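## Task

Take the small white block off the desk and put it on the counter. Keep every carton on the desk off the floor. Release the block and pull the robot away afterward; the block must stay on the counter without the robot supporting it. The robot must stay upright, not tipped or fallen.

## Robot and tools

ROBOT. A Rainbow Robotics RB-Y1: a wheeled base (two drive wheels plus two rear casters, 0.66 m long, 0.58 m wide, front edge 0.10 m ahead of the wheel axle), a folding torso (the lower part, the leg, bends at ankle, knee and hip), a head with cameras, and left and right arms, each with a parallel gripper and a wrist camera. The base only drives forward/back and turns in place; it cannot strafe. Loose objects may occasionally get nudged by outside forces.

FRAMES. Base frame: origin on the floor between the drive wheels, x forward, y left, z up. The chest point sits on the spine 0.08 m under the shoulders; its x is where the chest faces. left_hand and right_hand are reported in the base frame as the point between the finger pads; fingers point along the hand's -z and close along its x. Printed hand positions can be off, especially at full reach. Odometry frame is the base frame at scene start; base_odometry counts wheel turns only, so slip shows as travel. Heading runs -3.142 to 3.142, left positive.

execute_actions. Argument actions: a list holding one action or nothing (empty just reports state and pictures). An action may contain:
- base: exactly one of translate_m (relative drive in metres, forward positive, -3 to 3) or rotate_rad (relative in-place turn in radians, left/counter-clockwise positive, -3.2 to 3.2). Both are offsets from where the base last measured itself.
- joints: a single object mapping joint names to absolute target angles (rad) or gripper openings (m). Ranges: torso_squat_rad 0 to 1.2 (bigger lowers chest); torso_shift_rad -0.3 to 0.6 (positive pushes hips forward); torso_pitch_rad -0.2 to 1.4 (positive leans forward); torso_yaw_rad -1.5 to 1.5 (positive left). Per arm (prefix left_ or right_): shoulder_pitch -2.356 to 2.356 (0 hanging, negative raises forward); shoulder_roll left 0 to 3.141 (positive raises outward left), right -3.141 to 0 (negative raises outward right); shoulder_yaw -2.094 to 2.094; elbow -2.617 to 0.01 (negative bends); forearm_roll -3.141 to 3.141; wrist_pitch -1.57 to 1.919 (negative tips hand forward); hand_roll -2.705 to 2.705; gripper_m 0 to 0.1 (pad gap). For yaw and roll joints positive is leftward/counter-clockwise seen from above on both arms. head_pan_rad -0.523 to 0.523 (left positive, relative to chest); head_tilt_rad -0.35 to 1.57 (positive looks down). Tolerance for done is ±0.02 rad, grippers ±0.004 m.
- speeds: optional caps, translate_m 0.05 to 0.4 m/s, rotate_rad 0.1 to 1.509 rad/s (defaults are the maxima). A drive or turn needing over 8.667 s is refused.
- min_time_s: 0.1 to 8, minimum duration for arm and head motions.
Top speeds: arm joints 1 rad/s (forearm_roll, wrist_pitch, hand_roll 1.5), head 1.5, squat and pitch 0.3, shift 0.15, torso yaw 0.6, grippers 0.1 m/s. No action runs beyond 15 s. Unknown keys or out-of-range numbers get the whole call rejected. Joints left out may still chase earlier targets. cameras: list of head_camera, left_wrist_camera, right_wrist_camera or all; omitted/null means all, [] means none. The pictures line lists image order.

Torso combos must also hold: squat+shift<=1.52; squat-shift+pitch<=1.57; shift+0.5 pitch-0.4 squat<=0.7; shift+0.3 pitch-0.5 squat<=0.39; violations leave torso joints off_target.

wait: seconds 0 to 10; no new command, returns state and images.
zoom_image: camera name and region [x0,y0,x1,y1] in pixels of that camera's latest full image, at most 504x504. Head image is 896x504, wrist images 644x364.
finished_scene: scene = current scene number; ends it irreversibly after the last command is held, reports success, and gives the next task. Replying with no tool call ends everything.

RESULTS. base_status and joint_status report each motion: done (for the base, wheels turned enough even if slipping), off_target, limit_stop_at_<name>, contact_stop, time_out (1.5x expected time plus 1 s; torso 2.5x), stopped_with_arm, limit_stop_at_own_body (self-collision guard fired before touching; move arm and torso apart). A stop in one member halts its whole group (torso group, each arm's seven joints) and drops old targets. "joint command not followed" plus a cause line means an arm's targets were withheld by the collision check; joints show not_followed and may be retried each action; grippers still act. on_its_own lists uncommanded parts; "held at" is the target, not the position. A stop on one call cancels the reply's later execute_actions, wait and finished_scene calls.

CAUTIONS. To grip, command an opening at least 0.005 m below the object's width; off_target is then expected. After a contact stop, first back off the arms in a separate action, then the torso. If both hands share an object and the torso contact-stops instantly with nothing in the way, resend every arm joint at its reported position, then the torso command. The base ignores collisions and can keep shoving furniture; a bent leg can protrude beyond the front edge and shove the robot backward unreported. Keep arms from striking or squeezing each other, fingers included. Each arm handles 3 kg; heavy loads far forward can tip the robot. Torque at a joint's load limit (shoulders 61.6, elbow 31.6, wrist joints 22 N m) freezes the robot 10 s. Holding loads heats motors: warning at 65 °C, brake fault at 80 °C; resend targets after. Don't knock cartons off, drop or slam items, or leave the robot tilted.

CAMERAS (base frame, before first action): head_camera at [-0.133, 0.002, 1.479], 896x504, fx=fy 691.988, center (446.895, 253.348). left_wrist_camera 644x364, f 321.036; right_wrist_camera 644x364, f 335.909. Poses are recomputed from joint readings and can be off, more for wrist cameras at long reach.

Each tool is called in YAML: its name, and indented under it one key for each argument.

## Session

execute_actions:
  actions: []

Scene clock: 0.00 s.
base_odometry: x=+0.000 y=+0.000 heading=+0.000 (m, m, rad; odometry frame)
base_status: not commanded
joint_positions: torso_squat_rad=+0.350 torso_shift_rad=+0.000 torso_pitch_rad=+0.001 torso_yaw_rad=+0.001 left_shoulder_pitch_rad=-0.015 left_shoulder_roll_rad=+0.021 left_shoulder_yaw_rad=-0.040 left_elbow_rad=-0.122 left_forearm_roll_rad=+0.031 left_wrist_pitch_rad=-0.046 left_hand_roll_rad=+0.036 left_gripper_m=+0.100 right_shoulder_pitch_rad=-0.029 right_shoulder_roll_rad=-0.015 right_shoulder_yaw_rad=-0.008 right_elbow_rad=-0.222 right_forearm_roll_rad=+0.016 right_wrist_pitch_rad=+0.046 right_hand_roll_rad=+0.002 right_gripper_m=+0.100 head_pan_rad=-0.001 head_tilt_rad=+0.400
joint_status: not commanded
chest: x=-0.2275 y=-0.0002 z=+1.2475 quat_wxyz=(+1.000, +0.000, +0.001, +0.000) (m; base frame)
left_hand: x=-0.1480 y=+0.2334 z=+0.5675 quat_wxyz=(+0.996, +0.007, -0.090, +0.011) (m; base frame)
right_hand: x=-0.1097 y=-0.2312 z=+0.5709 quat_wxyz=(+0.995, -0.008, -0.101, +0.011) (m; base frame)
pictures: head_camera, left_wrist_camera, right_wrist_camera
camera_calibration (this result's frames):
head_camera: T_world_to_cam=[[0.0155867, -0.999009, -0.0416946, 0.0652426], [-0.428532, 0.0310013, -0.902995, 1.27902], [0.903392, 0.0319421, -0.427624, 0.752352], [0, 0, 0, 1]] pos_world=[-0.132585, 0.00149488, 1.47939]
left_wrist_camera: T_world_to_cam=[[0.97949, 0.0620212, 0.191708, 0.0182051], [-0.0629165, -0.809728, 0.583422, -0.108719], [0.191416, -0.583518, -0.789219, 0.696732], [0, 0, 0, 1]] pos_world=[-0.158037, 0.317394, 0.609814]
right_wrist_camera: T_world_to_cam=[[-0.982354, -0.0389967, -0.18292, -0.0143999], [-0.149682, 0.750335, 0.643888, -0.182302], [0.112142, 0.659906, -0.742932, 0.67821], [0, 0, 0, 1]] pos_world=[-0.117489, -0.311329, 0.618612]
Images, in order (width x height): head_camera 896x504, left_wrist_camera 644x364, right_wrist_camera 644x364.

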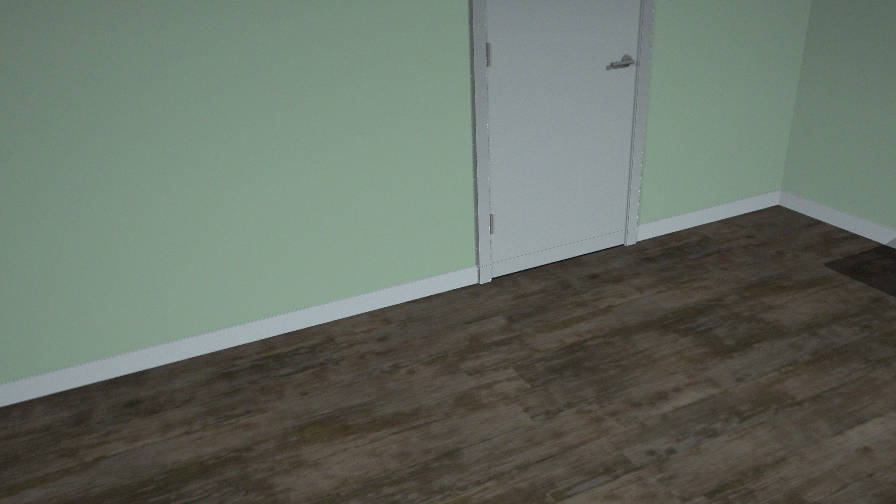

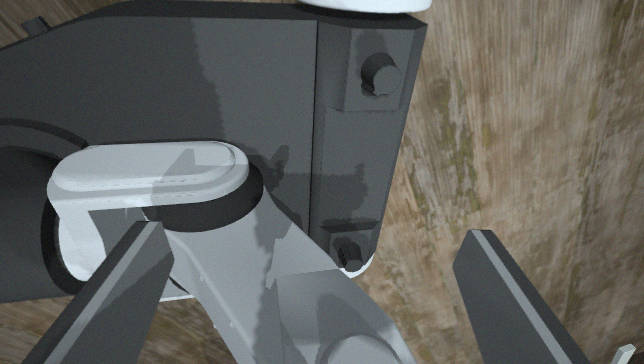

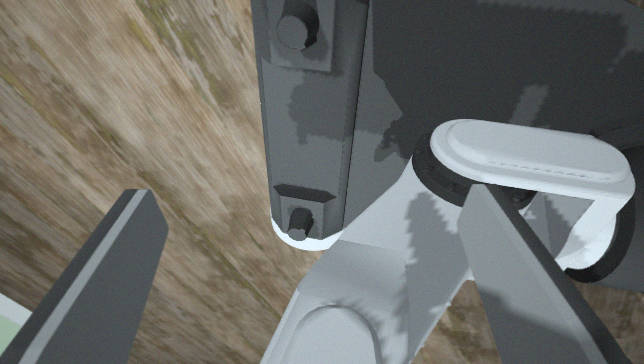

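execute_actions:
  actions:
    - {"joints": {"head_pan_rad": -0.52, "head_tilt_rad": 0.15}}
  cameras: ["head_camera"]

Scene clock: 6.27 s.
base_odometry: x=+0.000 y=+0.000 heading=+0.000 (m, m, rad; odometry frame)
base_status: not commanded
joint_positions: torso_squat_rad=+0.350 torso_shift_rad=+0.000 torso_pitch_rad=+0.001 torso_yaw_rad=+0.001 left_shoulder_pitch_rad=-0.015 left_shoulder_roll_rad=+0.021 left_shoulder_yaw_rad=-0.040 left_elbow_rad=-0.122 left_forearm_roll_rad=+0.031 left_wrist_pitch_rad=-0.046 left_hand_roll_rad=+0.036 left_gripper_m=+0.100 right_shoulder_pitch_rad=-0.029 right_shoulder_roll_rad=-0.015 right_shoulder_yaw_rad=-0.008 right_elbow_rad=-0.222 right_forearm_roll_rad=+0.016 right_wrist_pitch_rad=+0.046 right_hand_roll_rad=+0.002 right_gripper_m=+0.100 head_pan_rad=-0.520 head_tilt_rad=+0.150
joint_status: all done
chest: x=-0.2275 y=-0.0002 z=+1.2475 quat_wxyz=(+1.000, +0.000, +0.001, +0.000) (m; base frame)
left_hand: x=-0.1480 y=+0.2334 z=+0.5675 quat_wxyz=(+0.996, +0.007, -0.090, +0.011) (m; base frame)
right_hand: x=-0.1097 y=-0.2312 z=+0.5709 quat_wxyz=(+0.995, -0.008, -0.101, +0.011) (m; base frame)
pictures: head_camera
camera_calibration (this result's frames):
head_camera: T_world_to_cam=[[-0.473861, -0.879862, -0.0360289, -0.0434141], [-0.1517, 0.121866, -0.980885, 1.44862], [0.867435, -0.459338, -0.191223, 0.402653], [0, 0, 0, 1]] pos_world=[-0.150091, -0.0297823, 1.49637]
Images, in order (width x height): head_camera 896x504.

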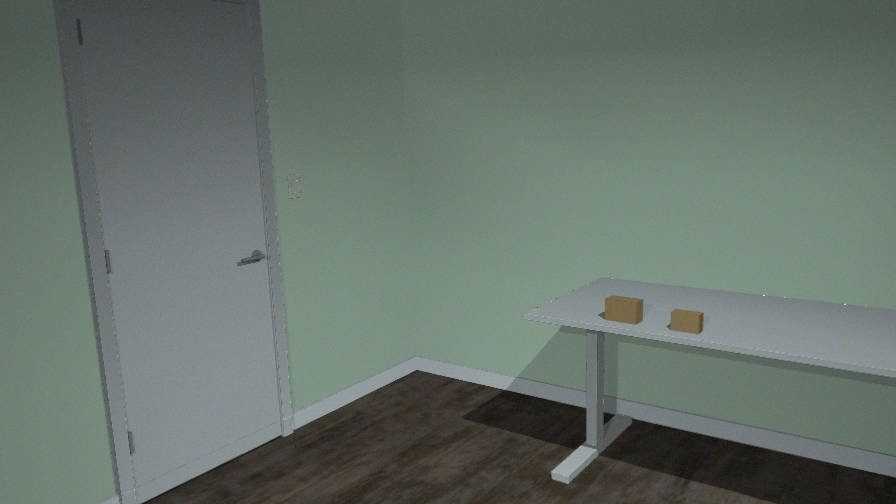

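execute_actions:
  actions:
    - {"base": {"rotate_rad": -0.95}, "joints": {"head_pan_rad": 0.0, "head_tilt_rad": 0.3}}
  cameras: ["head_camera"]

Scene clock: 34.47 s.
base_odometry: x=+0.000 y=+0.000 heading=-0.949 (m, m, rad; odometry frame)
base_status: done
joint_positions: torso_squat_rad=+0.350 torso_shift_rad=+0.000 torso_pitch_rad=+0.001 torso_yaw_rad=+0.001 left_shoulder_pitch_rad=-0.015 left_shoulder_roll_rad=+0.021 left_shoulder_yaw_rad=-0.040 left_elbow_rad=-0.122 left_forearm_roll_rad=+0.031 left_wrist_pitch_rad=-0.046 left_hand_roll_rad=+0.036 left_gripper_m=+0.100 right_shoulder_pitch_rad=-0.029 right_shoulder_roll_rad=-0.015 right_shoulder_yaw_rad=-0.008 right_elbow_rad=-0.222 right_forearm_roll_rad=+0.016 right_wrist_pitch_rad=+0.046 right_hand_roll_rad=+0.002 right_gripper_m=+0.100 head_pan_rad=+0.000 head_tilt_rad=+0.300
joint_status: all done
chest: x=-0.2275 y=-0.0002 z=+1.2475 quat_wxyz=(+1.000, +0.000, +0.001, +0.000) (m; base frame)
left_hand: x=-0.1480 y=+0.2334 z=+0.5675 quat_wxyz=(+0.996, +0.007, -0.090, +0.011) (m; base frame)
right_hand: x=-0.1097 y=-0.2312 z=+0.5709 quat_wxyz=(+0.995, -0.008, -0.101, +0.011) (m; base frame)
pictures: head_camera
camera_calibration (this result's frames):
head_camera: T_world_to_cam=[[0.0201248, -0.998999, -0.0399467, 0.0636807], [-0.336661, 0.0308503, -0.94112, 1.35307], [0.941411, 0.0323884, -0.335703, 0.627098], [0, 0, 0, 1]] pos_world=[-0.136114, 0.00156369, 1.48646]
Images, in order (width x height): head_camera 896x504.

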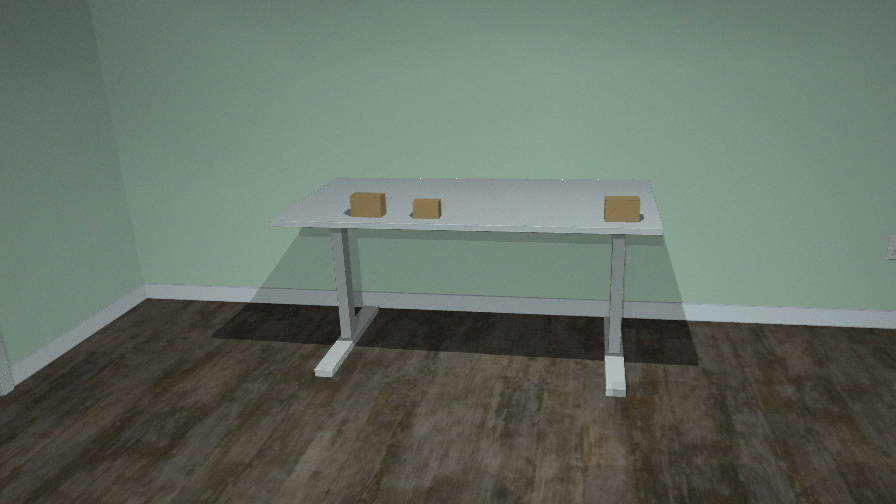

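zoom_image:
  camera: "head_camera"
  region: [260, 160, 680, 260]

Region (260, 160, 680, 260) of head_camera's 896x504 image, scaled by 1.200, with more detail than that image has; it fills the top 120 rows of this view, and the rest is white.

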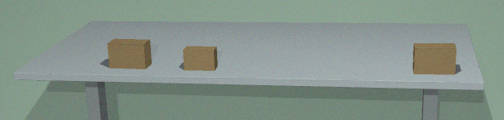

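zoom_image:
  camera: "head_camera"
  region: [320, 170, 480, 235]

zoom_image:
  camera: "head_camera"
  region: [470, 170, 670, 240]

Region (320, 170, 480, 235) of head_camera's 896x504 image, scaled by 3.150, with more detail than that image has; it fills the top 205 rows of this view, and the rest is white.

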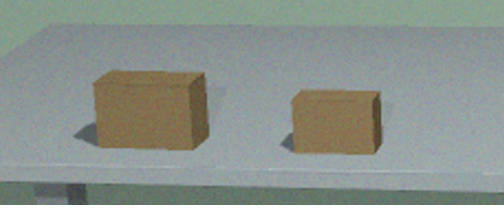

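Region (470, 170, 670, 240) of head_camera's 896x504 image, scaled by 2.520, with more detail than that image has; it fills the top 176 rows of this view, and the rest is white.

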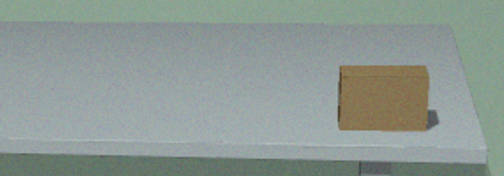

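execute_actions:
  actions:
    - {"base": {"translate_m": 1.6}, "joints": {"head_pan_rad": 0.0, "head_tilt_rad": 0.55}}
  cameras: ["head_camera"]

Scene clock: 65.00 s.
base_odometry: x=+0.930 y=-1.301 heading=-0.951 (m, m, rad; odometry frame)
base_status: done
joint_positions: torso_squat_rad=+0.350 torso_shift_rad=+0.000 torso_pitch_rad=+0.001 torso_yaw_rad=+0.001 left_shoulder_pitch_rad=-0.015 left_shoulder_roll_rad=+0.021 left_shoulder_yaw_rad=-0.040 left_elbow_rad=-0.122 left_forearm_roll_rad=+0.031 left_wrist_pitch_rad=-0.046 left_hand_roll_rad=+0.036 left_gripper_m=+0.100 right_shoulder_pitch_rad=-0.029 right_shoulder_roll_rad=-0.015 right_shoulder_yaw_rad=-0.008 right_elbow_rad=-0.222 right_forearm_roll_rad=+0.016 right_wrist_pitch_rad=+0.046 right_hand_roll_rad=+0.002 right_gripper_m=+0.100 head_pan_rad=+0.000 head_tilt_rad=+0.550
joint_status: all done
chest: x=-0.2275 y=-0.0002 z=+1.2475 quat_wxyz=(+1.000, +0.000, +0.001, +0.000) (m; base frame)
left_hand: x=-0.1479 y=+0.2334 z=+0.5675 quat_wxyz=(+0.996, +0.007, -0.090, +0.011) (m; base frame)
right_hand: x=-0.1097 y=-0.2312 z=+0.5709 quat_wxyz=(+0.995, -0.008, -0.101, +0.011) (m; base frame)
pictures: head_camera
camera_calibration (this result's frames):
head_camera: T_world_to_cam=[[0.00965325, -0.999008, -0.0434728, 0.0666344], [-0.559117, 0.0306513, -0.828522, 1.14445], [0.829033, 0.0323043, -0.558267, 0.926143], [0, 0, 0, 1]] pos_world=[-0.128565, 0.00157113, 1.46813]
Images, in order (width x height): head_camera 896x504.

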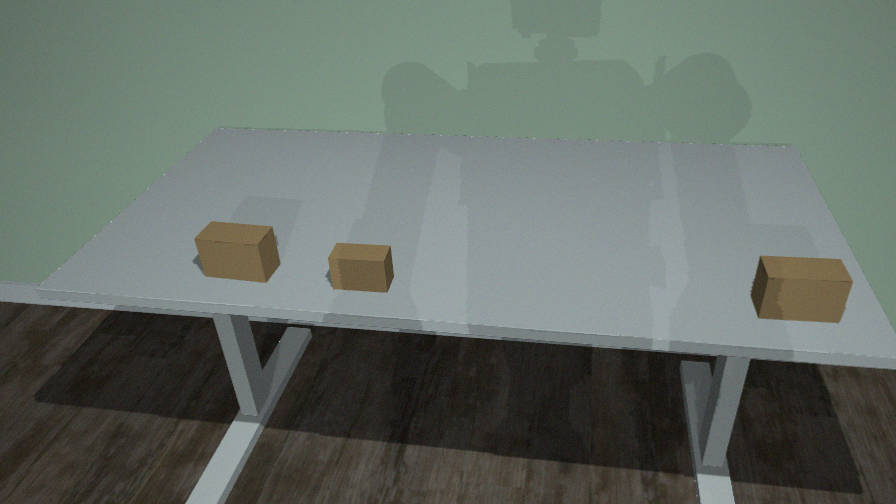

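execute_actions:
  actions: []
  cameras: ["head_camera"]

Scene clock: 94.60 s.
base_odometry: x=+0.930 y=-1.301 heading=-0.951 (m, m, rad; odometry frame)
base_status: done
joint_positions: torso_squat_rad=+0.350 torso_shift_rad=+0.000 torso_pitch_rad=+0.001 torso_yaw_rad=+0.001 left_shoulder_pitch_rad=-0.015 left_shoulder_roll_rad=+0.021 left_shoulder_yaw_rad=-0.040 left_elbow_rad=-0.122 left_forearm_roll_rad=+0.031 left_wrist_pitch_rad=-0.046 left_hand_roll_rad=+0.036 left_gripper_m=+0.100 right_shoulder_pitch_rad=-0.029 right_shoulder_roll_rad=-0.015 right_shoulder_yaw_rad=-0.008 right_elbow_rad=-0.222 right_forearm_roll_rad=+0.016 right_wrist_pitch_rad=+0.046 right_hand_roll_rad=+0.002 right_gripper_m=+0.100 head_pan_rad=+0.000 head_tilt_rad=+0.550
joint_status: all done
chest: x=-0.2275 y=-0.0002 z=+1.2475 quat_wxyz=(+1.000, +0.000, +0.001, +0.000) (m; base frame)
left_hand: x=-0.1479 y=+0.2334 z=+0.5675 quat_wxyz=(+0.996, +0.007, -0.090, +0.011) (m; base frame)
right_hand: x=-0.1097 y=-0.2312 z=+0.5709 quat_wxyz=(+0.995, -0.008, -0.101, +0.011) (m; base frame)
pictures: head_camera
camera_calibration (this result's frames):
head_camera: T_world_to_cam=[[0.00965304, -0.999008, -0.0434726, 0.0666343], [-0.559116, 0.0306513, -0.828523, 1.14445], [0.829033, 0.032304, -0.558265, 0.926142], [0, 0, 0, 1]] pos_world=[-0.128566, 0.00157123, 1.46813]
Images, in order (width x height): head_camera 896x504.

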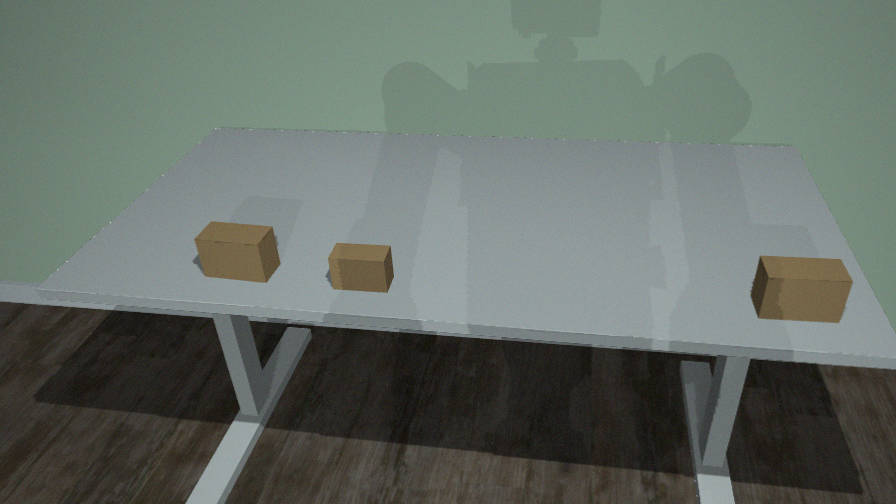

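zoom_image:
  camera: "head_camera"
  region: [150, 180, 450, 310]

Region (150, 180, 450, 310) of head_camera's 896x504 image, scaled by 1.680, with more detail than that image has; it fills the top 218 rows of this view, and the rest is white.

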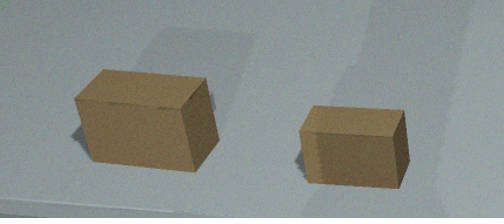

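execute_actions:
  actions:
    - {"base": {"translate_m": 0.6}, "joints": {"torso_pitch_rad": 0.7, "head_pan_rad": -0.52, "head_tilt_rad": 0.5, "left_shoulder_pitch_rad": -1.3228, "left_shoulder_roll_rad": 0.5858, "left_shoulder_yaw_rad": 0.0, "left_elbow_rad": -1.247, "left_forearm_roll_rad": 0.479, "left_wrist_pitch_rad": 1.8571, "left_hand_roll_rad": -1.5315}}
  cameras: ["head_camera", "left_wrist_camera"]

Scene clock: 217.70 s.
base_odometry: x=+1.279 y=-1.790 heading=-0.951 (m, m, rad; odometry frame)
base_status: done
joint_positions: torso_squat_rad=+0.350 torso_shift_rad=+0.000 torso_pitch_rad=+0.700 torso_yaw_rad=+0.001 left_shoulder_pitch_rad=-1.323 left_shoulder_roll_rad=+0.586 left_shoulder_yaw_rad=+0.000 left_elbow_rad=-1.247 left_forearm_roll_rad=+0.479 left_wrist_pitch_rad=+1.857 left_hand_roll_rad=-1.531 left_gripper_m=+0.100 right_shoulder_pitch_rad=-0.029 right_shoulder_roll_rad=-0.015 right_shoulder_yaw_rad=-0.008 right_elbow_rad=-0.222 right_forearm_roll_rad=+0.016 right_wrist_pitch_rad=+0.046 right_hand_roll_rad=+0.002 right_gripper_m=+0.100 head_pan_rad=-0.520 head_tilt_rad=+0.500
joint_status: all done
chest: x=-0.0286 y=-0.0002 z=+1.1748 quat_wxyz=(+0.939, +0.000, +0.343, +0.001) (m; base frame)
left_hand: x=+0.4702 y=+0.2498 z=+0.8704 quat_wxyz=(+0.637, +0.000, +0.000, -0.771) (m; base frame)
right_hand: x=-0.3735 y=-0.2312 z=+0.5809 quat_wxyz=(+0.969, -0.004, +0.246, +0.013) (m; base frame)
pictures: head_camera, left_wrist_camera
camera_calibration (this result's frames):
head_camera: T_world_to_cam=[[-0.399262, -0.873012, 0.280072, -0.31942], [-0.882342, 0.282869, -0.376109, 0.657337], [0.249124, -0.397286, -0.883234, 1.07884], [0, 0, 0, 1]] pos_world=[0.183699, -0.0361892, 1.28956]
left_wrist_camera: T_world_to_cam=[[-0.146314, -0.989183, 0.0104852, 0.303253], [-0.792502, 0.123552, 0.597223, -0.135314], [-0.592058, 0.0790724, -0.802007, 1.04111], [0, 0, 0, 1]] pos_world=[0.55353, 0.234368, 0.912608]
Images, in order (width x height): head_camera 896x504, left_wrist_camera 644x364.

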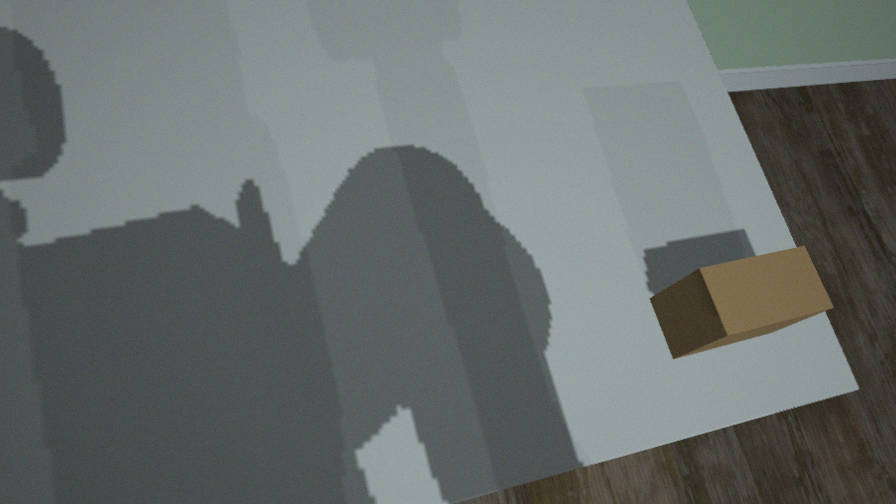

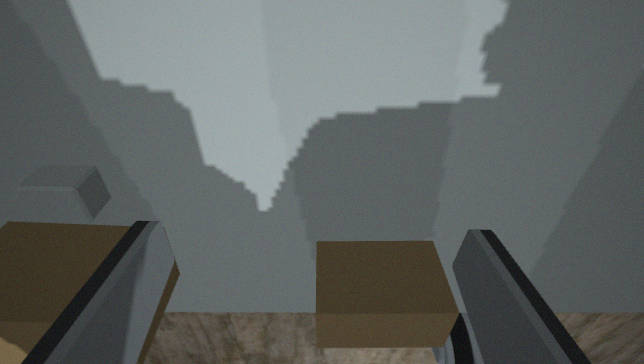

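zoom_image:
  camera: "left_wrist_camera"
  region: [0, 130, 200, 260]

Region (0, 130, 200, 260) of left_wrist_camera's 644x364 image, scaled by 2.520, with more detail than that image has; it fills the top 328 rows of this view, and the rest is white.

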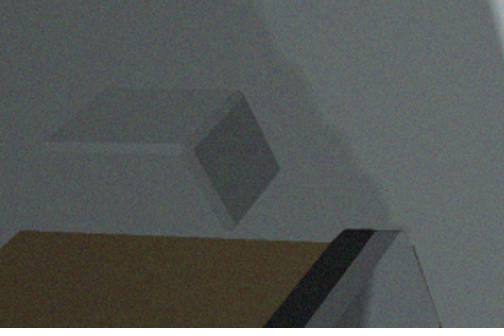

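zoom_image:
  camera: "left_wrist_camera"
  region: [0, 150, 300, 364]

Region (0, 150, 300, 364) of left_wrist_camera's 644x364 image, scaled by 1.680, with more detail than that image has; it fills the top 360 rows of this view, and the rest is white.

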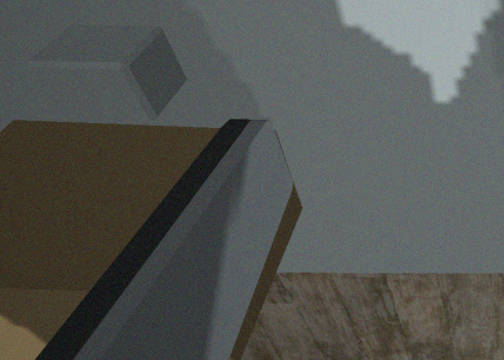

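execute_actions:
  actions:
    - {"joints": {"left_shoulder_pitch_rad": -1.1548, "left_shoulder_roll_rad": 0.9163, "left_shoulder_yaw_rad": 0.0, "left_elbow_rad": -0.9364, "left_forearm_roll_rad": 0.7667, "left_wrist_pitch_rad": 1.5342, "left_hand_roll_rad": -1.8777}}
  cameras: ["left_wrist_camera"]

Scene clock: 339.47 s.
base_odometry: x=+1.279 y=-1.790 heading=-0.951 (m, m, rad; odometry frame)
base_status: not commanded
joint_positions: torso_squat_rad=+0.350 torso_shift_rad=+0.000 torso_pitch_rad=+0.700 torso_yaw_rad=+0.001 left_shoulder_pitch_rad=-1.155 left_shoulder_roll_rad=+0.917 left_shoulder_yaw_rad=+0.000 left_elbow_rad=-0.936 left_forearm_roll_rad=+0.767 left_wrist_pitch_rad=+1.534 left_hand_roll_rad=-1.878 left_gripper_m=+0.100 right_shoulder_pitch_rad=-0.029 right_shoulder_roll_rad=-0.015 right_shoulder_yaw_rad=-0.008 right_elbow_rad=-0.222 right_forearm_roll_rad=+0.016 right_wrist_pitch_rad=+0.046 right_hand_roll_rad=+0.002 right_gripper_m=+0.100 head_pan_rad=-0.520 head_tilt_rad=+0.500
joint_status: all done
chest: x=-0.0286 y=-0.0002 z=+1.1748 quat_wxyz=(+0.939, +0.000, +0.343, +0.001) (m; base frame)
left_hand: x=+0.4387 y=+0.4335 z=+0.8205 quat_wxyz=(+0.637, +0.000, +0.000, -0.771) (m; base frame)
right_hand: x=-0.3736 y=-0.2312 z=+0.5810 quat_wxyz=(+0.969, -0.004, +0.246, +0.013) (m; base frame)
pictures: left_wrist_camera
camera_calibration (this result's frames):
left_wrist_camera: T_world_to_cam=[[-0.146086, -0.989217, 0.0103997, 0.480902], [-0.792317, 0.12329, 0.597523, -0.153404], [-0.592362, 0.0790501, -0.801784, 0.967896], [0, 0, 0, 1]] pos_world=[0.522054, 0.418117, 0.862705]
Images, in order (width x height): left_wrist_camera 644x364.

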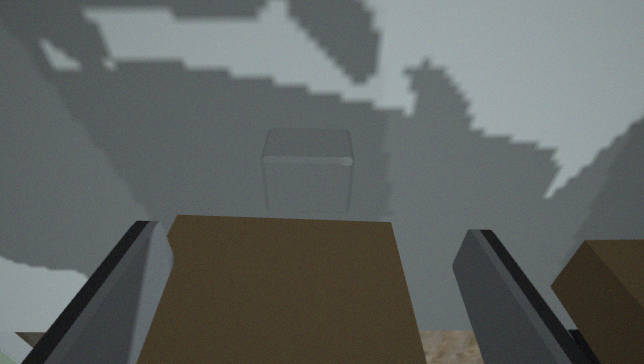

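zoom_image:
  camera: "left_wrist_camera"
  region: [230, 100, 390, 240]

Region (230, 100, 390, 240) of left_wrist_camera's 644x364 image, scaled by 3.150, with more detail than that image has; it fills the top 441 rows of this view, and the rest is white.

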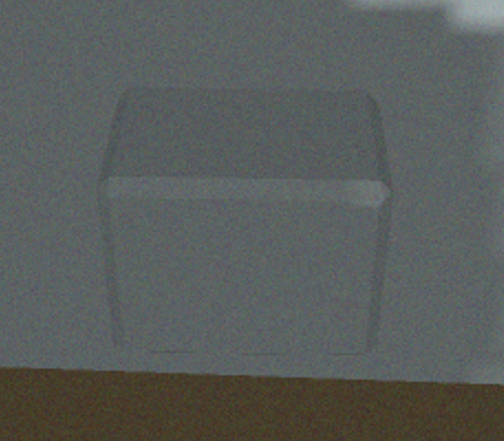

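execute_actions:
  actions:
    - {"joints": {"left_shoulder_pitch_rad": -1.241, "left_shoulder_roll_rad": 0.8258, "left_shoulder_yaw_rad": 0.0, "left_elbow_rad": -0.617, "left_forearm_roll_rad": 0.6912, "left_wrist_pitch_rad": 1.3287, "left_hand_roll_rad": -2.0158, "left_gripper_m": 0.06}}
  cameras: ["left_wrist_camera"]

Scene clock: 421.30 s.
base_odometry: x=+1.279 y=-1.790 heading=-0.951 (m, m, rad; odometry frame)
base_status: not commanded
joint_positions: torso_squat_rad=+0.350 torso_shift_rad=+0.000 torso_pitch_rad=+0.700 torso_yaw_rad=+0.001 left_shoulder_pitch_rad=-1.241 left_shoulder_roll_rad=+0.826 left_shoulder_yaw_rad=+0.000 left_elbow_rad=-0.617 left_forearm_roll_rad=+0.691 left_wrist_pitch_rad=+1.329 left_hand_roll_rad=-2.016 left_gripper_m=+0.060 right_shoulder_pitch_rad=-0.029 right_shoulder_roll_rad=-0.015 right_shoulder_yaw_rad=-0.008 right_elbow_rad=-0.222 right_forearm_roll_rad=+0.016 right_wrist_pitch_rad=+0.046 right_hand_roll_rad=+0.002 right_gripper_m=+0.100 head_pan_rad=-0.520 head_tilt_rad=+0.500
joint_status: all done
chest: x=-0.0286 y=-0.0002 z=+1.1748 quat_wxyz=(+0.939, +0.000, +0.343, +0.001) (m; base frame)
left_hand: x=+0.4354 y=+0.4371 z=+0.7626 quat_wxyz=(+0.637, +0.000, +0.000, -0.771) (m; base frame)
right_hand: x=-0.3737 y=-0.2312 z=+0.5810 quat_wxyz=(+0.969, -0.004, +0.246, +0.013) (m; base frame)
pictures: left_wrist_camera
camera_calibration (this result's frames):
left_wrist_camera: T_world_to_cam=[[-0.146111, -0.989213, 0.0104127, 0.484615], [-0.792387, 0.123328, 0.597422, -0.121787], [-0.592262, 0.0790393, -0.801859, 0.919144], [0, 0, 0, 1]] pos_world=[0.518679, 0.421759, 0.804736]
Images, in order (width x height): left_wrist_camera 644x364.

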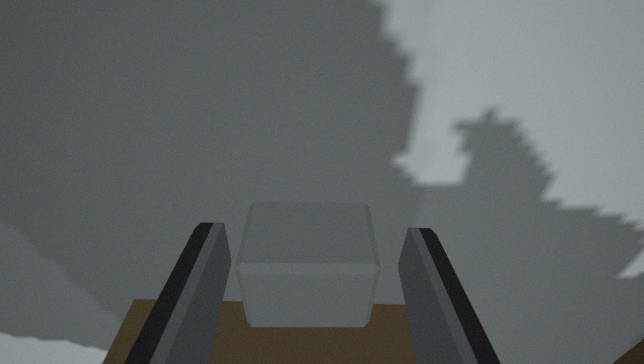

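execute_actions:
  actions:
    - {"joints": {"left_gripper_m": 0.028}}
  cameras: []

Scene clock: 425.10 s.
base_odometry: x=+1.279 y=-1.790 heading=-0.951 (m, m, rad; odometry frame)
base_status: not commanded
joint_positions: torso_squat_rad=+0.350 torso_shift_rad=+0.000 torso_pitch_rad=+0.700 torso_yaw_rad=+0.001 left_shoulder_pitch_rad=-1.241 left_shoulder_roll_rad=+0.826 left_shoulder_yaw_rad=+0.000 left_elbow_rad=-0.617 left_forearm_roll_rad=+0.691 left_wrist_pitch_rad=+1.329 left_hand_roll_rad=-2.016 left_gripper_m=+0.039 right_shoulder_pitch_rad=-0.029 right_shoulder_roll_rad=-0.015 right_shoulder_yaw_rad=-0.008 right_elbow_rad=-0.222 right_forearm_roll_rad=+0.016 right_wrist_pitch_rad=+0.046 right_hand_roll_rad=+0.002 right_gripper_m=+0.100 head_pan_rad=-0.520 head_tilt_rad=+0.500
joint_status: left_gripper_m off_target (ended at +0.039, target +0.028)
chest: x=-0.0286 y=-0.0002 z=+1.1748 quat_wxyz=(+0.939, +0.000, +0.343, +0.001) (m; base frame)
left_hand: x=+0.4354 y=+0.4371 z=+0.7626 quat_wxyz=(+0.637, +0.000, +0.000, -0.771) (m; base frame)
right_hand: x=-0.3737 y=-0.2312 z=+0.5810 quat_wxyz=(+0.969, -0.004, +0.246, +0.013) (m; base frame)
pictures: none
No camera images: the call's "cameras" was empty. Leave "cameras" out to get every camera's image.

execute_actions:
  actions:
    - {"joints": {"torso_pitch_rad": 0.5, "head_pan_rad": 0.3, "head_tilt_rad": 0.3}}
  cameras: ["head_camera"]

Scene clock: 496.57 s.
base_odometry: x=+1.279 y=-1.790 heading=-0.951 (m, m, rad; odometry frame)
base_status: not commanded
joint_positions: torso_squat_rad=+0.350 torso_shift_rad=+0.000 torso_pitch_rad=+0.500 torso_yaw_rad=+0.001 left_shoulder_pitch_rad=-1.241 left_shoulder_roll_rad=+0.826 left_shoulder_yaw_rad=+0.000 left_elbow_rad=-0.617 left_forearm_roll_rad=+0.691 left_wrist_pitch_rad=+1.329 left_hand_roll_rad=-2.016 left_gripper_m=+0.039 right_shoulder_pitch_rad=-0.029 right_shoulder_roll_rad=-0.015 right_shoulder_yaw_rad=-0.008 right_elbow_rad=-0.222 right_forearm_roll_rad=+0.016 right_wrist_pitch_rad=+0.046 right_hand_roll_rad=+0.002 right_gripper_m=+0.100 head_pan_rad=+0.300 head_tilt_rad=+0.300
joint_status: all done
chest: x=-0.0796 y=-0.0002 z=+1.2097 quat_wxyz=(+0.969, +0.000, +0.247, +0.001) (m; base frame)
left_hand: x=+0.4571 y=+0.4371 z=+0.8979 quat_wxyz=(+0.634, +0.077, -0.063, -0.767) (m; base frame)
right_hand: x=-0.2999 y=-0.2312 z=+0.5591 quat_wxyz=(+0.989, -0.005, +0.148, +0.013) (m; base frame)
pictures: head_camera
camera_calibration (this result's frames):
head_camera: T_world_to_cam=[[0.256997, -0.948376, -0.185838, 0.248057], [-0.740655, -0.0697612, -0.668254, 1.00482], [0.620791, 0.309381, -0.720348, 0.916115], [0, 0, 0, 1]] pos_world=[0.111758, 0.0219201, 1.37749]
Images, in order (width x height): head_camera 896x504.

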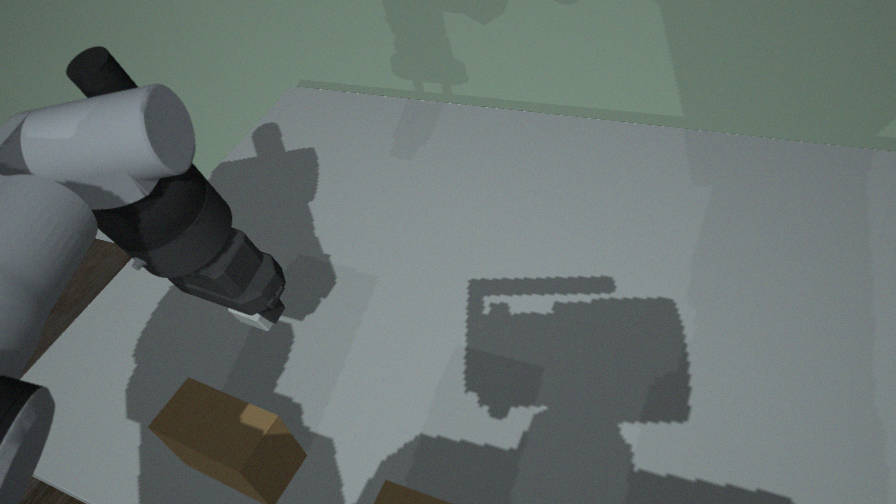

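execute_actions:
  actions:
    - {"base": {"translate_m": -1.5}, "joints": {"torso_pitch_rad": 0.3, "head_pan_rad": 0.0, "head_tilt_rad": -0.05}}
  cameras: []

execute_actions:
  actions:
    - {"base": {"rotate_rad": -2.63}}
  cameras: ["head_camera"]

Scene clock: 529.80 s.
base_odometry: x=+0.409 y=-0.568 heading=-0.953 (m, m, rad; odometry frame)
base_status: done
joint_positions: torso_squat_rad=+0.350 torso_shift_rad=+0.000 torso_pitch_rad=+0.300 torso_yaw_rad=+0.001 left_shoulder_pitch_rad=-1.241 left_shoulder_roll_rad=+0.826 left_shoulder_yaw_rad=+0.000 left_elbow_rad=-0.617 left_forearm_roll_rad=+0.691 left_wrist_pitch_rad=+1.329 left_hand_roll_rad=-2.016 left_gripper_m=+0.039 right_shoulder_pitch_rad=-0.029 right_shoulder_roll_rad=-0.015 right_shoulder_yaw_rad=-0.008 right_elbow_rad=-0.222 right_forearm_roll_rad=+0.016 right_wrist_pitch_rad=+0.046 right_hand_roll_rad=+0.002 right_gripper_m=+0.100 head_pan_rad=+0.000 head_tilt_rad=-0.050
joint_status: all done
chest: x=-0.1366 y=-0.0002 z=+1.2337 quat_wxyz=(+0.989, +0.000, +0.149, +0.000) (m; base frame)
left_hand: x=+0.4515 y=+0.4369 z=+1.0348 quat_wxyz=(+0.624, +0.154, -0.126, -0.755) (m; base frame)
right_hand: x=-0.2231 y=-0.2312 z=+0.5524 quat_wxyz=(+0.999, -0.007, +0.048, +0.012) (m; base frame)
pictures: none
No camera images: the call's "cameras" was empty. Leave "cameras" out to get every camera's image.

Scene clock: 534.73 s.
base_odometry: x=+0.408 y=-0.568 heading=+2.701 (m, m, rad; odometry frame)
base_status: done
joint_positions: torso_squat_rad=+0.350 torso_shift_rad=+0.000 torso_pitch_rad=+0.300 torso_yaw_rad=+0.001 left_shoulder_pitch_rad=-1.241 left_shoulder_roll_rad=+0.826 left_shoulder_yaw_rad=+0.000 left_elbow_rad=-0.617 left_forearm_roll_rad=+0.691 left_wrist_pitch_rad=+1.329 left_hand_roll_rad=-2.016 left_gripper_m=+0.039 right_shoulder_pitch_rad=-0.029 right_shoulder_roll_rad=-0.015 right_shoulder_yaw_rad=-0.008 right_elbow_rad=-0.222 right_forearm_roll_rad=+0.016 right_wrist_pitch_rad=+0.046 right_hand_roll_rad=+0.002 right_gripper_m=+0.100 head_pan_rad=+0.000 head_tilt_rad=-0.050
joint_status: not commanded
chest: x=-0.1366 y=-0.0002 z=+1.2337 quat_wxyz=(+0.989, +0.000, +0.149, +0.000) (m; base frame)
left_hand: x=+0.4515 y=+0.4369 z=+1.0348 quat_wxyz=(+0.624, +0.154, -0.126, -0.755) (m; base frame)
right_hand: x=-0.2231 y=-0.2312 z=+0.5524 quat_wxyz=(+0.999, -0.007, +0.048, +0.012) (m; base frame)
pictures: head_camera
camera_calibration (this result's frames):
head_camera: T_world_to_cam=[[0.0222656, -0.998982, -0.0392227, 0.0585932], [-0.287942, 0.0311621, -0.957141, 1.40116], [0.957389, 0.0326052, -0.286955, 0.408937], [0, 0, 0, 1]] pos_world=[0.010636, 0.00153699, 1.46075]
Images, in order (width x height): head_camera 896x504.

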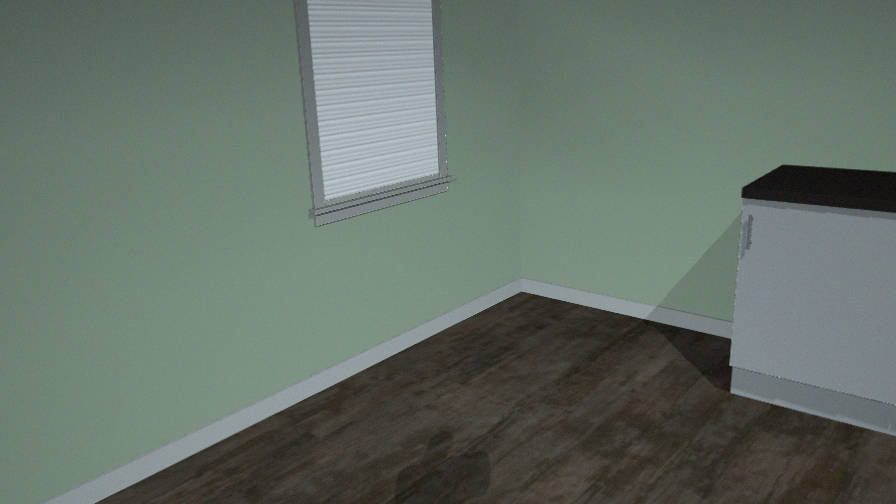

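execute_actions:
  actions:
    - {"base": {"rotate_rad": -0.575}, "joints": {"left_shoulder_pitch_rad": -1.447, "left_shoulder_roll_rad": 0.3053, "left_shoulder_yaw_rad": 0.0, "left_elbow_rad": -0.7374, "left_forearm_roll_rad": 0.3259, "left_wrist_pitch_rad": 1.8391, "left_hand_roll_rad": -1.333}}
  cameras: ["head_camera"]

Scene clock: 576.23 s.
base_odometry: x=+0.409 y=-0.568 heading=+2.127 (m, m, rad; odometry frame)
base_status: done
joint_positions: torso_squat_rad=+0.350 torso_shift_rad=+0.000 torso_pitch_rad=+0.300 torso_yaw_rad=+0.001 left_shoulder_pitch_rad=-1.447 left_shoulder_roll_rad=+0.305 left_shoulder_yaw_rad=+0.000 left_elbow_rad=-0.738 left_forearm_roll_rad=+0.326 left_wrist_pitch_rad=+1.839 left_hand_roll_rad=-1.333 left_gripper_m=+0.039 right_shoulder_pitch_rad=-0.029 right_shoulder_roll_rad=-0.015 right_shoulder_yaw_rad=-0.008 right_elbow_rad=-0.222 right_forearm_roll_rad=+0.016 right_wrist_pitch_rad=+0.046 right_hand_roll_rad=+0.002 right_gripper_m=+0.100 head_pan_rad=+0.000 head_tilt_rad=-0.050
joint_status: all done
chest: x=-0.1366 y=-0.0002 z=+1.2337 quat_wxyz=(+0.989, +0.000, +0.149, +0.000) (m; base frame)
left_hand: x=+0.3998 y=+0.1597 z=+1.0306 quat_wxyz=(+0.707, +0.000, +0.000, -0.707) (m; base frame)
right_hand: x=-0.2230 y=-0.2312 z=+0.5524 quat_wxyz=(+0.999, -0.007, +0.048, +0.012) (m; base frame)
pictures: head_camera
camera_calibration (this result's frames):
head_camera: T_world_to_cam=[[0.0222241, -0.998985, -0.0391829, 0.0585649], [-0.28794, 0.031136, -0.957142, 1.40116], [0.957391, 0.0325539, -0.286956, 0.408929], [0, 0, 0, 1]] pos_world=[0.0106448, 0.0015667, 1.46075]
Images, in order (width x height): head_camera 896x504.

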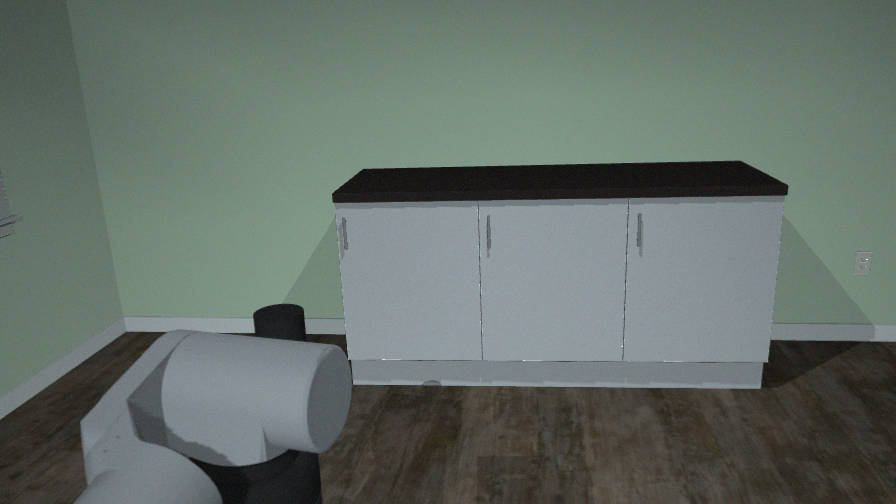

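zoom_image:
  camera: "head_camera"
  region: [320, 340, 800, 400]

Region (320, 340, 800, 400) of head_camera's 896x504 image, scaled by 1.050, with more detail than that image has; it fills the top 63 rows of this view, and the rest is white.

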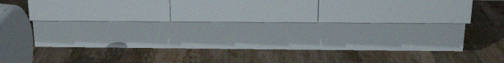

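zoom_image:
  camera: "head_camera"
  region: [330, 340, 450, 400]

zoom_image:
  camera: "head_camera"
  region: [680, 340, 800, 400]

Region (330, 340, 450, 400) of head_camera's 896x504 image, scaled by 4.200, with more detail than that image has.

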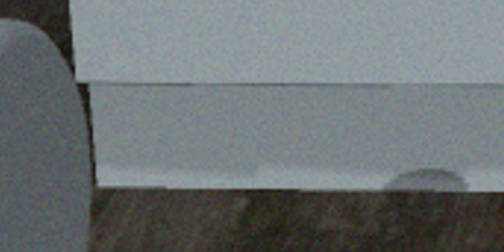

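Region (680, 340, 800, 400) of head_camera's 896x504 image, scaled by 4.200, with more detail than that image has.

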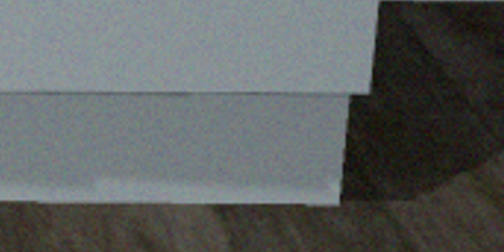

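zoom_image:
  camera: "head_camera"
  region: [325, 155, 445, 215]

Region (325, 155, 445, 215) of head_camera's 896x504 image, scaled by 4.200, with more detail than that image has.

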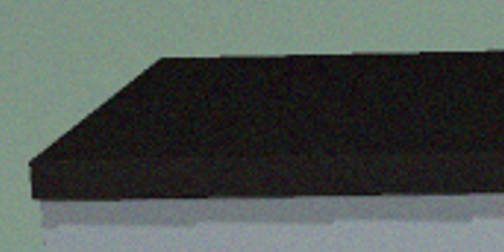

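execute_actions:
  actions:
    - {"base": {"translate_m": 2.55}, "joints": {"head_pan_rad": 0.15, "head_tilt_rad": 0.8}}
  cameras: ["head_camera", "left_wrist_camera"]

Scene clock: 629.47 s.
base_odometry: x=-0.936 y=+1.598 heading=+2.126 (m, m, rad; odometry frame)
base_status: done
joint_positions: torso_squat_rad=+0.350 torso_shift_rad=+0.000 torso_pitch_rad=+0.300 torso_yaw_rad=+0.001 left_shoulder_pitch_rad=-1.447 left_shoulder_roll_rad=+0.305 left_shoulder_yaw_rad=+0.000 left_elbow_rad=-0.737 left_forearm_roll_rad=+0.326 left_wrist_pitch_rad=+1.839 left_hand_roll_rad=-1.333 left_gripper_m=+0.039 right_shoulder_pitch_rad=-0.029 right_shoulder_roll_rad=-0.015 right_shoulder_yaw_rad=-0.008 right_elbow_rad=-0.222 right_forearm_roll_rad=+0.016 right_wrist_pitch_rad=+0.046 right_hand_roll_rad=+0.002 right_gripper_m=+0.100 head_pan_rad=+0.150 head_tilt_rad=+0.800
joint_status: all done
chest: x=-0.1365 y=-0.0002 z=+1.2337 quat_wxyz=(+0.989, +0.000, +0.149, +0.000) (m; base frame)
left_hand: x=+0.3998 y=+0.1597 z=+1.0305 quat_wxyz=(+0.707, +0.000, +0.000, -0.707) (m; base frame)
right_hand: x=-0.2231 y=-0.2312 z=+0.5524 quat_wxyz=(+0.999, -0.007, +0.048, +0.012) (m; base frame)
pictures: head_camera, left_wrist_camera
camera_calibration (this result's frames):
head_camera: T_world_to_cam=[[0.12836, -0.987987, -0.0860509, 0.131023], [-0.905498, -0.081369, -0.416476, 0.599494], [0.404471, 0.131378, -0.905065, 1.25439], [0, 0, 0, 1]] pos_world=[0.0186597, 0.0134304, 1.39625]
left_wrist_camera: T_world_to_cam=[[0.0429452, -0.999015, 0.0111756, 0.127351], [-0.801659, -0.0277814, 0.597135, -0.247674], [-0.596236, -0.0346031, -0.802063, 1.15482], [0, 0, 0, 1]] pos_world=[0.484528, 0.160305, 1.07271]
Images, in order (width x height): head_camera 896x504, left_wrist_camera 644x364.

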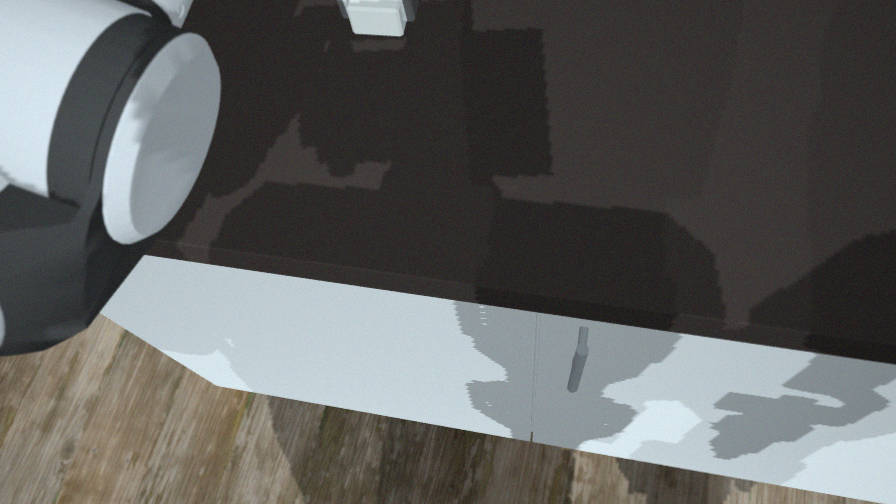

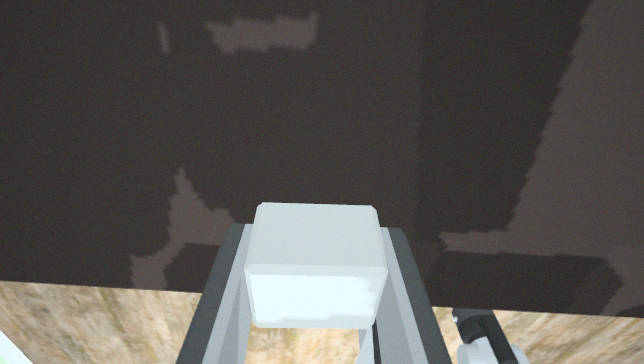

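execute_actions:
  actions:
    - {"joints": {"left_shoulder_pitch_rad": -1.1985, "left_shoulder_roll_rad": 0.2377, "left_shoulder_yaw_rad": 0.0, "left_elbow_rad": -0.9299, "left_forearm_roll_rad": 0.2665, "left_wrist_pitch_rad": 1.777, "left_hand_roll_rad": -1.3191}}
  cameras: []

Scene clock: 644.53 s.
base_odometry: x=-0.936 y=+1.598 heading=+2.126 (m, m, rad; odometry frame)
base_status: not commanded
joint_positions: torso_squat_rad=+0.350 torso_shift_rad=+0.000 torso_pitch_rad=+0.300 torso_yaw_rad=+0.001 left_shoulder_pitch_rad=-1.199 left_shoulder_roll_rad=+0.238 left_shoulder_yaw_rad=+0.000 left_elbow_rad=-0.930 left_forearm_roll_rad=+0.267 left_wrist_pitch_rad=+1.777 left_hand_roll_rad=-1.319 left_gripper_m=+0.039 right_shoulder_pitch_rad=-0.029 right_shoulder_roll_rad=-0.015 right_shoulder_yaw_rad=-0.008 right_elbow_rad=-0.222 right_forearm_roll_rad=+0.016 right_wrist_pitch_rad=+0.046 right_hand_roll_rad=+0.002 right_gripper_m=+0.100 head_pan_rad=+0.150 head_tilt_rad=+0.800
joint_status: all done
chest: x=-0.1365 y=-0.0002 z=+1.2337 quat_wxyz=(+0.989, +0.000, +0.149, +0.000) (m; base frame)
left_hand: x=+0.3698 y=+0.1598 z=+0.9504 quat_wxyz=(+0.707, +0.000, +0.000, -0.707) (m; base frame)
right_hand: x=-0.2230 y=-0.2312 z=+0.5524 quat_wxyz=(+0.999, -0.007, +0.048, +0.012) (m; base frame)
pictures: none
No camera images: the call's "cameras" was empty. Leave "cameras" out to get every camera's image.

execute_actions:
  actions:
    - {"joints": {"left_gripper_m": 0.085}}
  cameras: ["left_wrist_camera"]

Scene clock: 659.70 s.
base_odometry: x=-0.936 y=+1.598 heading=+2.126 (m, m, rad; odometry frame)
base_status: not commanded
joint_positions: torso_squat_rad=+0.350 torso_shift_rad=+0.000 torso_pitch_rad=+0.300 torso_yaw_rad=+0.001 left_shoulder_pitch_rad=-1.199 left_shoulder_roll_rad=+0.238 left_shoulder_yaw_rad=+0.000 left_elbow_rad=-0.930 left_forearm_roll_rad=+0.267 left_wrist_pitch_rad=+1.777 left_hand_roll_rad=-1.319 left_gripper_m=+0.085 right_shoulder_pitch_rad=-0.029 right_shoulder_roll_rad=-0.015 right_shoulder_yaw_rad=-0.008 right_elbow_rad=-0.222 right_forearm_roll_rad=+0.016 right_wrist_pitch_rad=+0.046 right_hand_roll_rad=+0.002 right_gripper_m=+0.100 head_pan_rad=+0.150 head_tilt_rad=+0.800
joint_status: all done
chest: x=-0.1365 y=-0.0002 z=+1.2337 quat_wxyz=(+0.989, +0.000, +0.149, +0.000) (m; base frame)
left_hand: x=+0.3698 y=+0.1598 z=+0.9505 quat_wxyz=(+0.707, +0.000, +0.000, -0.707) (m; base frame)
right_hand: x=-0.2230 y=-0.2312 z=+0.5524 quat_wxyz=(+0.999, -0.007, +0.048, +0.012) (m; base frame)
pictures: left_wrist_camera
camera_calibration (this result's frames):
left_wrist_camera: T_world_to_cam=[[0.0433165, -0.999001, 0.0109729, 0.129738], [-0.80154, -0.0281942, 0.597276, -0.224034], [-0.59637, -0.0346671, -0.801961, 1.07269], [0, 0, 0, 1]] pos_world=[0.454531, 0.160479, 0.992645]
Images, in order (width x height): left_wrist_camera 644x364.

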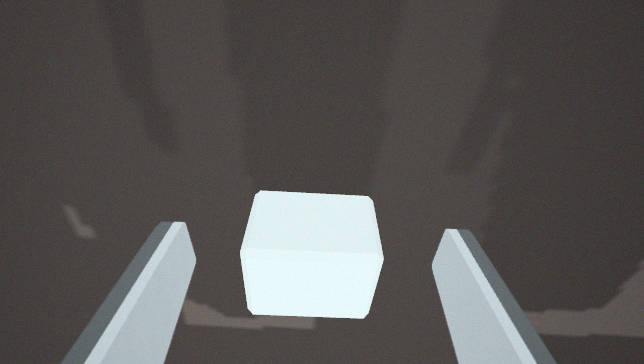

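execute_actions:
  actions:
    - {"base": {"translate_m": -0.45}, "joints": {"torso_pitch_rad": 0.0, "left_shoulder_pitch_rad": -1.447, "left_shoulder_roll_rad": 0.3053, "left_elbow_rad": -0.7374, "left_forearm_roll_rad": 0.3259, "left_wrist_pitch_rad": 1.8391, "left_hand_roll_rad": -1.333, "head_pan_rad": 0.0, "head_tilt_rad": 0.5}}
  cameras: ["head_camera"]

Scene clock: 675.23 s.
base_odometry: x=-0.699 y=+1.216 heading=+2.124 (m, m, rad; odometry frame)
base_status: done
joint_positions: torso_squat_rad=+0.350 torso_shift_rad=+0.000 torso_pitch_rad=+0.000 torso_yaw_rad=+0.001 left_shoulder_pitch_rad=-1.447 left_shoulder_roll_rad=+0.305 left_shoulder_yaw_rad=+0.000 left_elbow_rad=-0.738 left_forearm_roll_rad=+0.326 left_wrist_pitch_rad=+1.839 left_hand_roll_rad=-1.333 left_gripper_m=+0.085 right_shoulder_pitch_rad=-0.029 right_shoulder_roll_rad=-0.015 right_shoulder_yaw_rad=-0.008 right_elbow_rad=-0.222 right_forearm_roll_rad=+0.016 right_wrist_pitch_rad=+0.046 right_hand_roll_rad=+0.002 right_gripper_m=+0.100 head_pan_rad=+0.000 head_tilt_rad=+0.500
joint_status: all done
chest: x=-0.2280 y=-0.0002 z=+1.2475 quat_wxyz=(+1.000, +0.000, +0.000, +0.000) (m; base frame)
left_hand: x=+0.3444 y=+0.1596 z=+1.2120 quat_wxyz=(+0.699, +0.106, -0.106, -0.699) (m; base frame)
right_hand: x=-0.1092 y=-0.2312 z=+0.5711 quat_wxyz=(+0.995, -0.008, -0.102, +0.011) (m; base frame)
pictures: head_camera
camera_calibration (this result's frames):
head_camera: T_world_to_cam=[[0.0119375, -0.999006, -0.0429487, 0.0663612], [-0.515761, 0.0306456, -0.856185, 1.19296], [0.85665, 0.032372, -0.514882, 0.869757], [0, 0, 0, 1]] pos_world=[-0.130586, 0.00158045, 1.47207]
Images, in order (width x height): head_camera 896x504.

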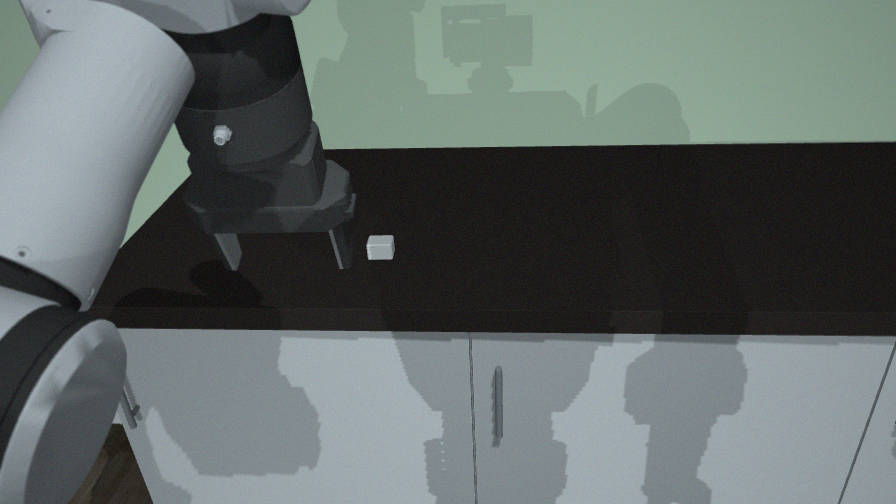

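The white block is resting on the counter. The robot has backed away and is upright, so I'm ending the scene.

finished_scene:
  scene: 2

The scene is finished: the task was done.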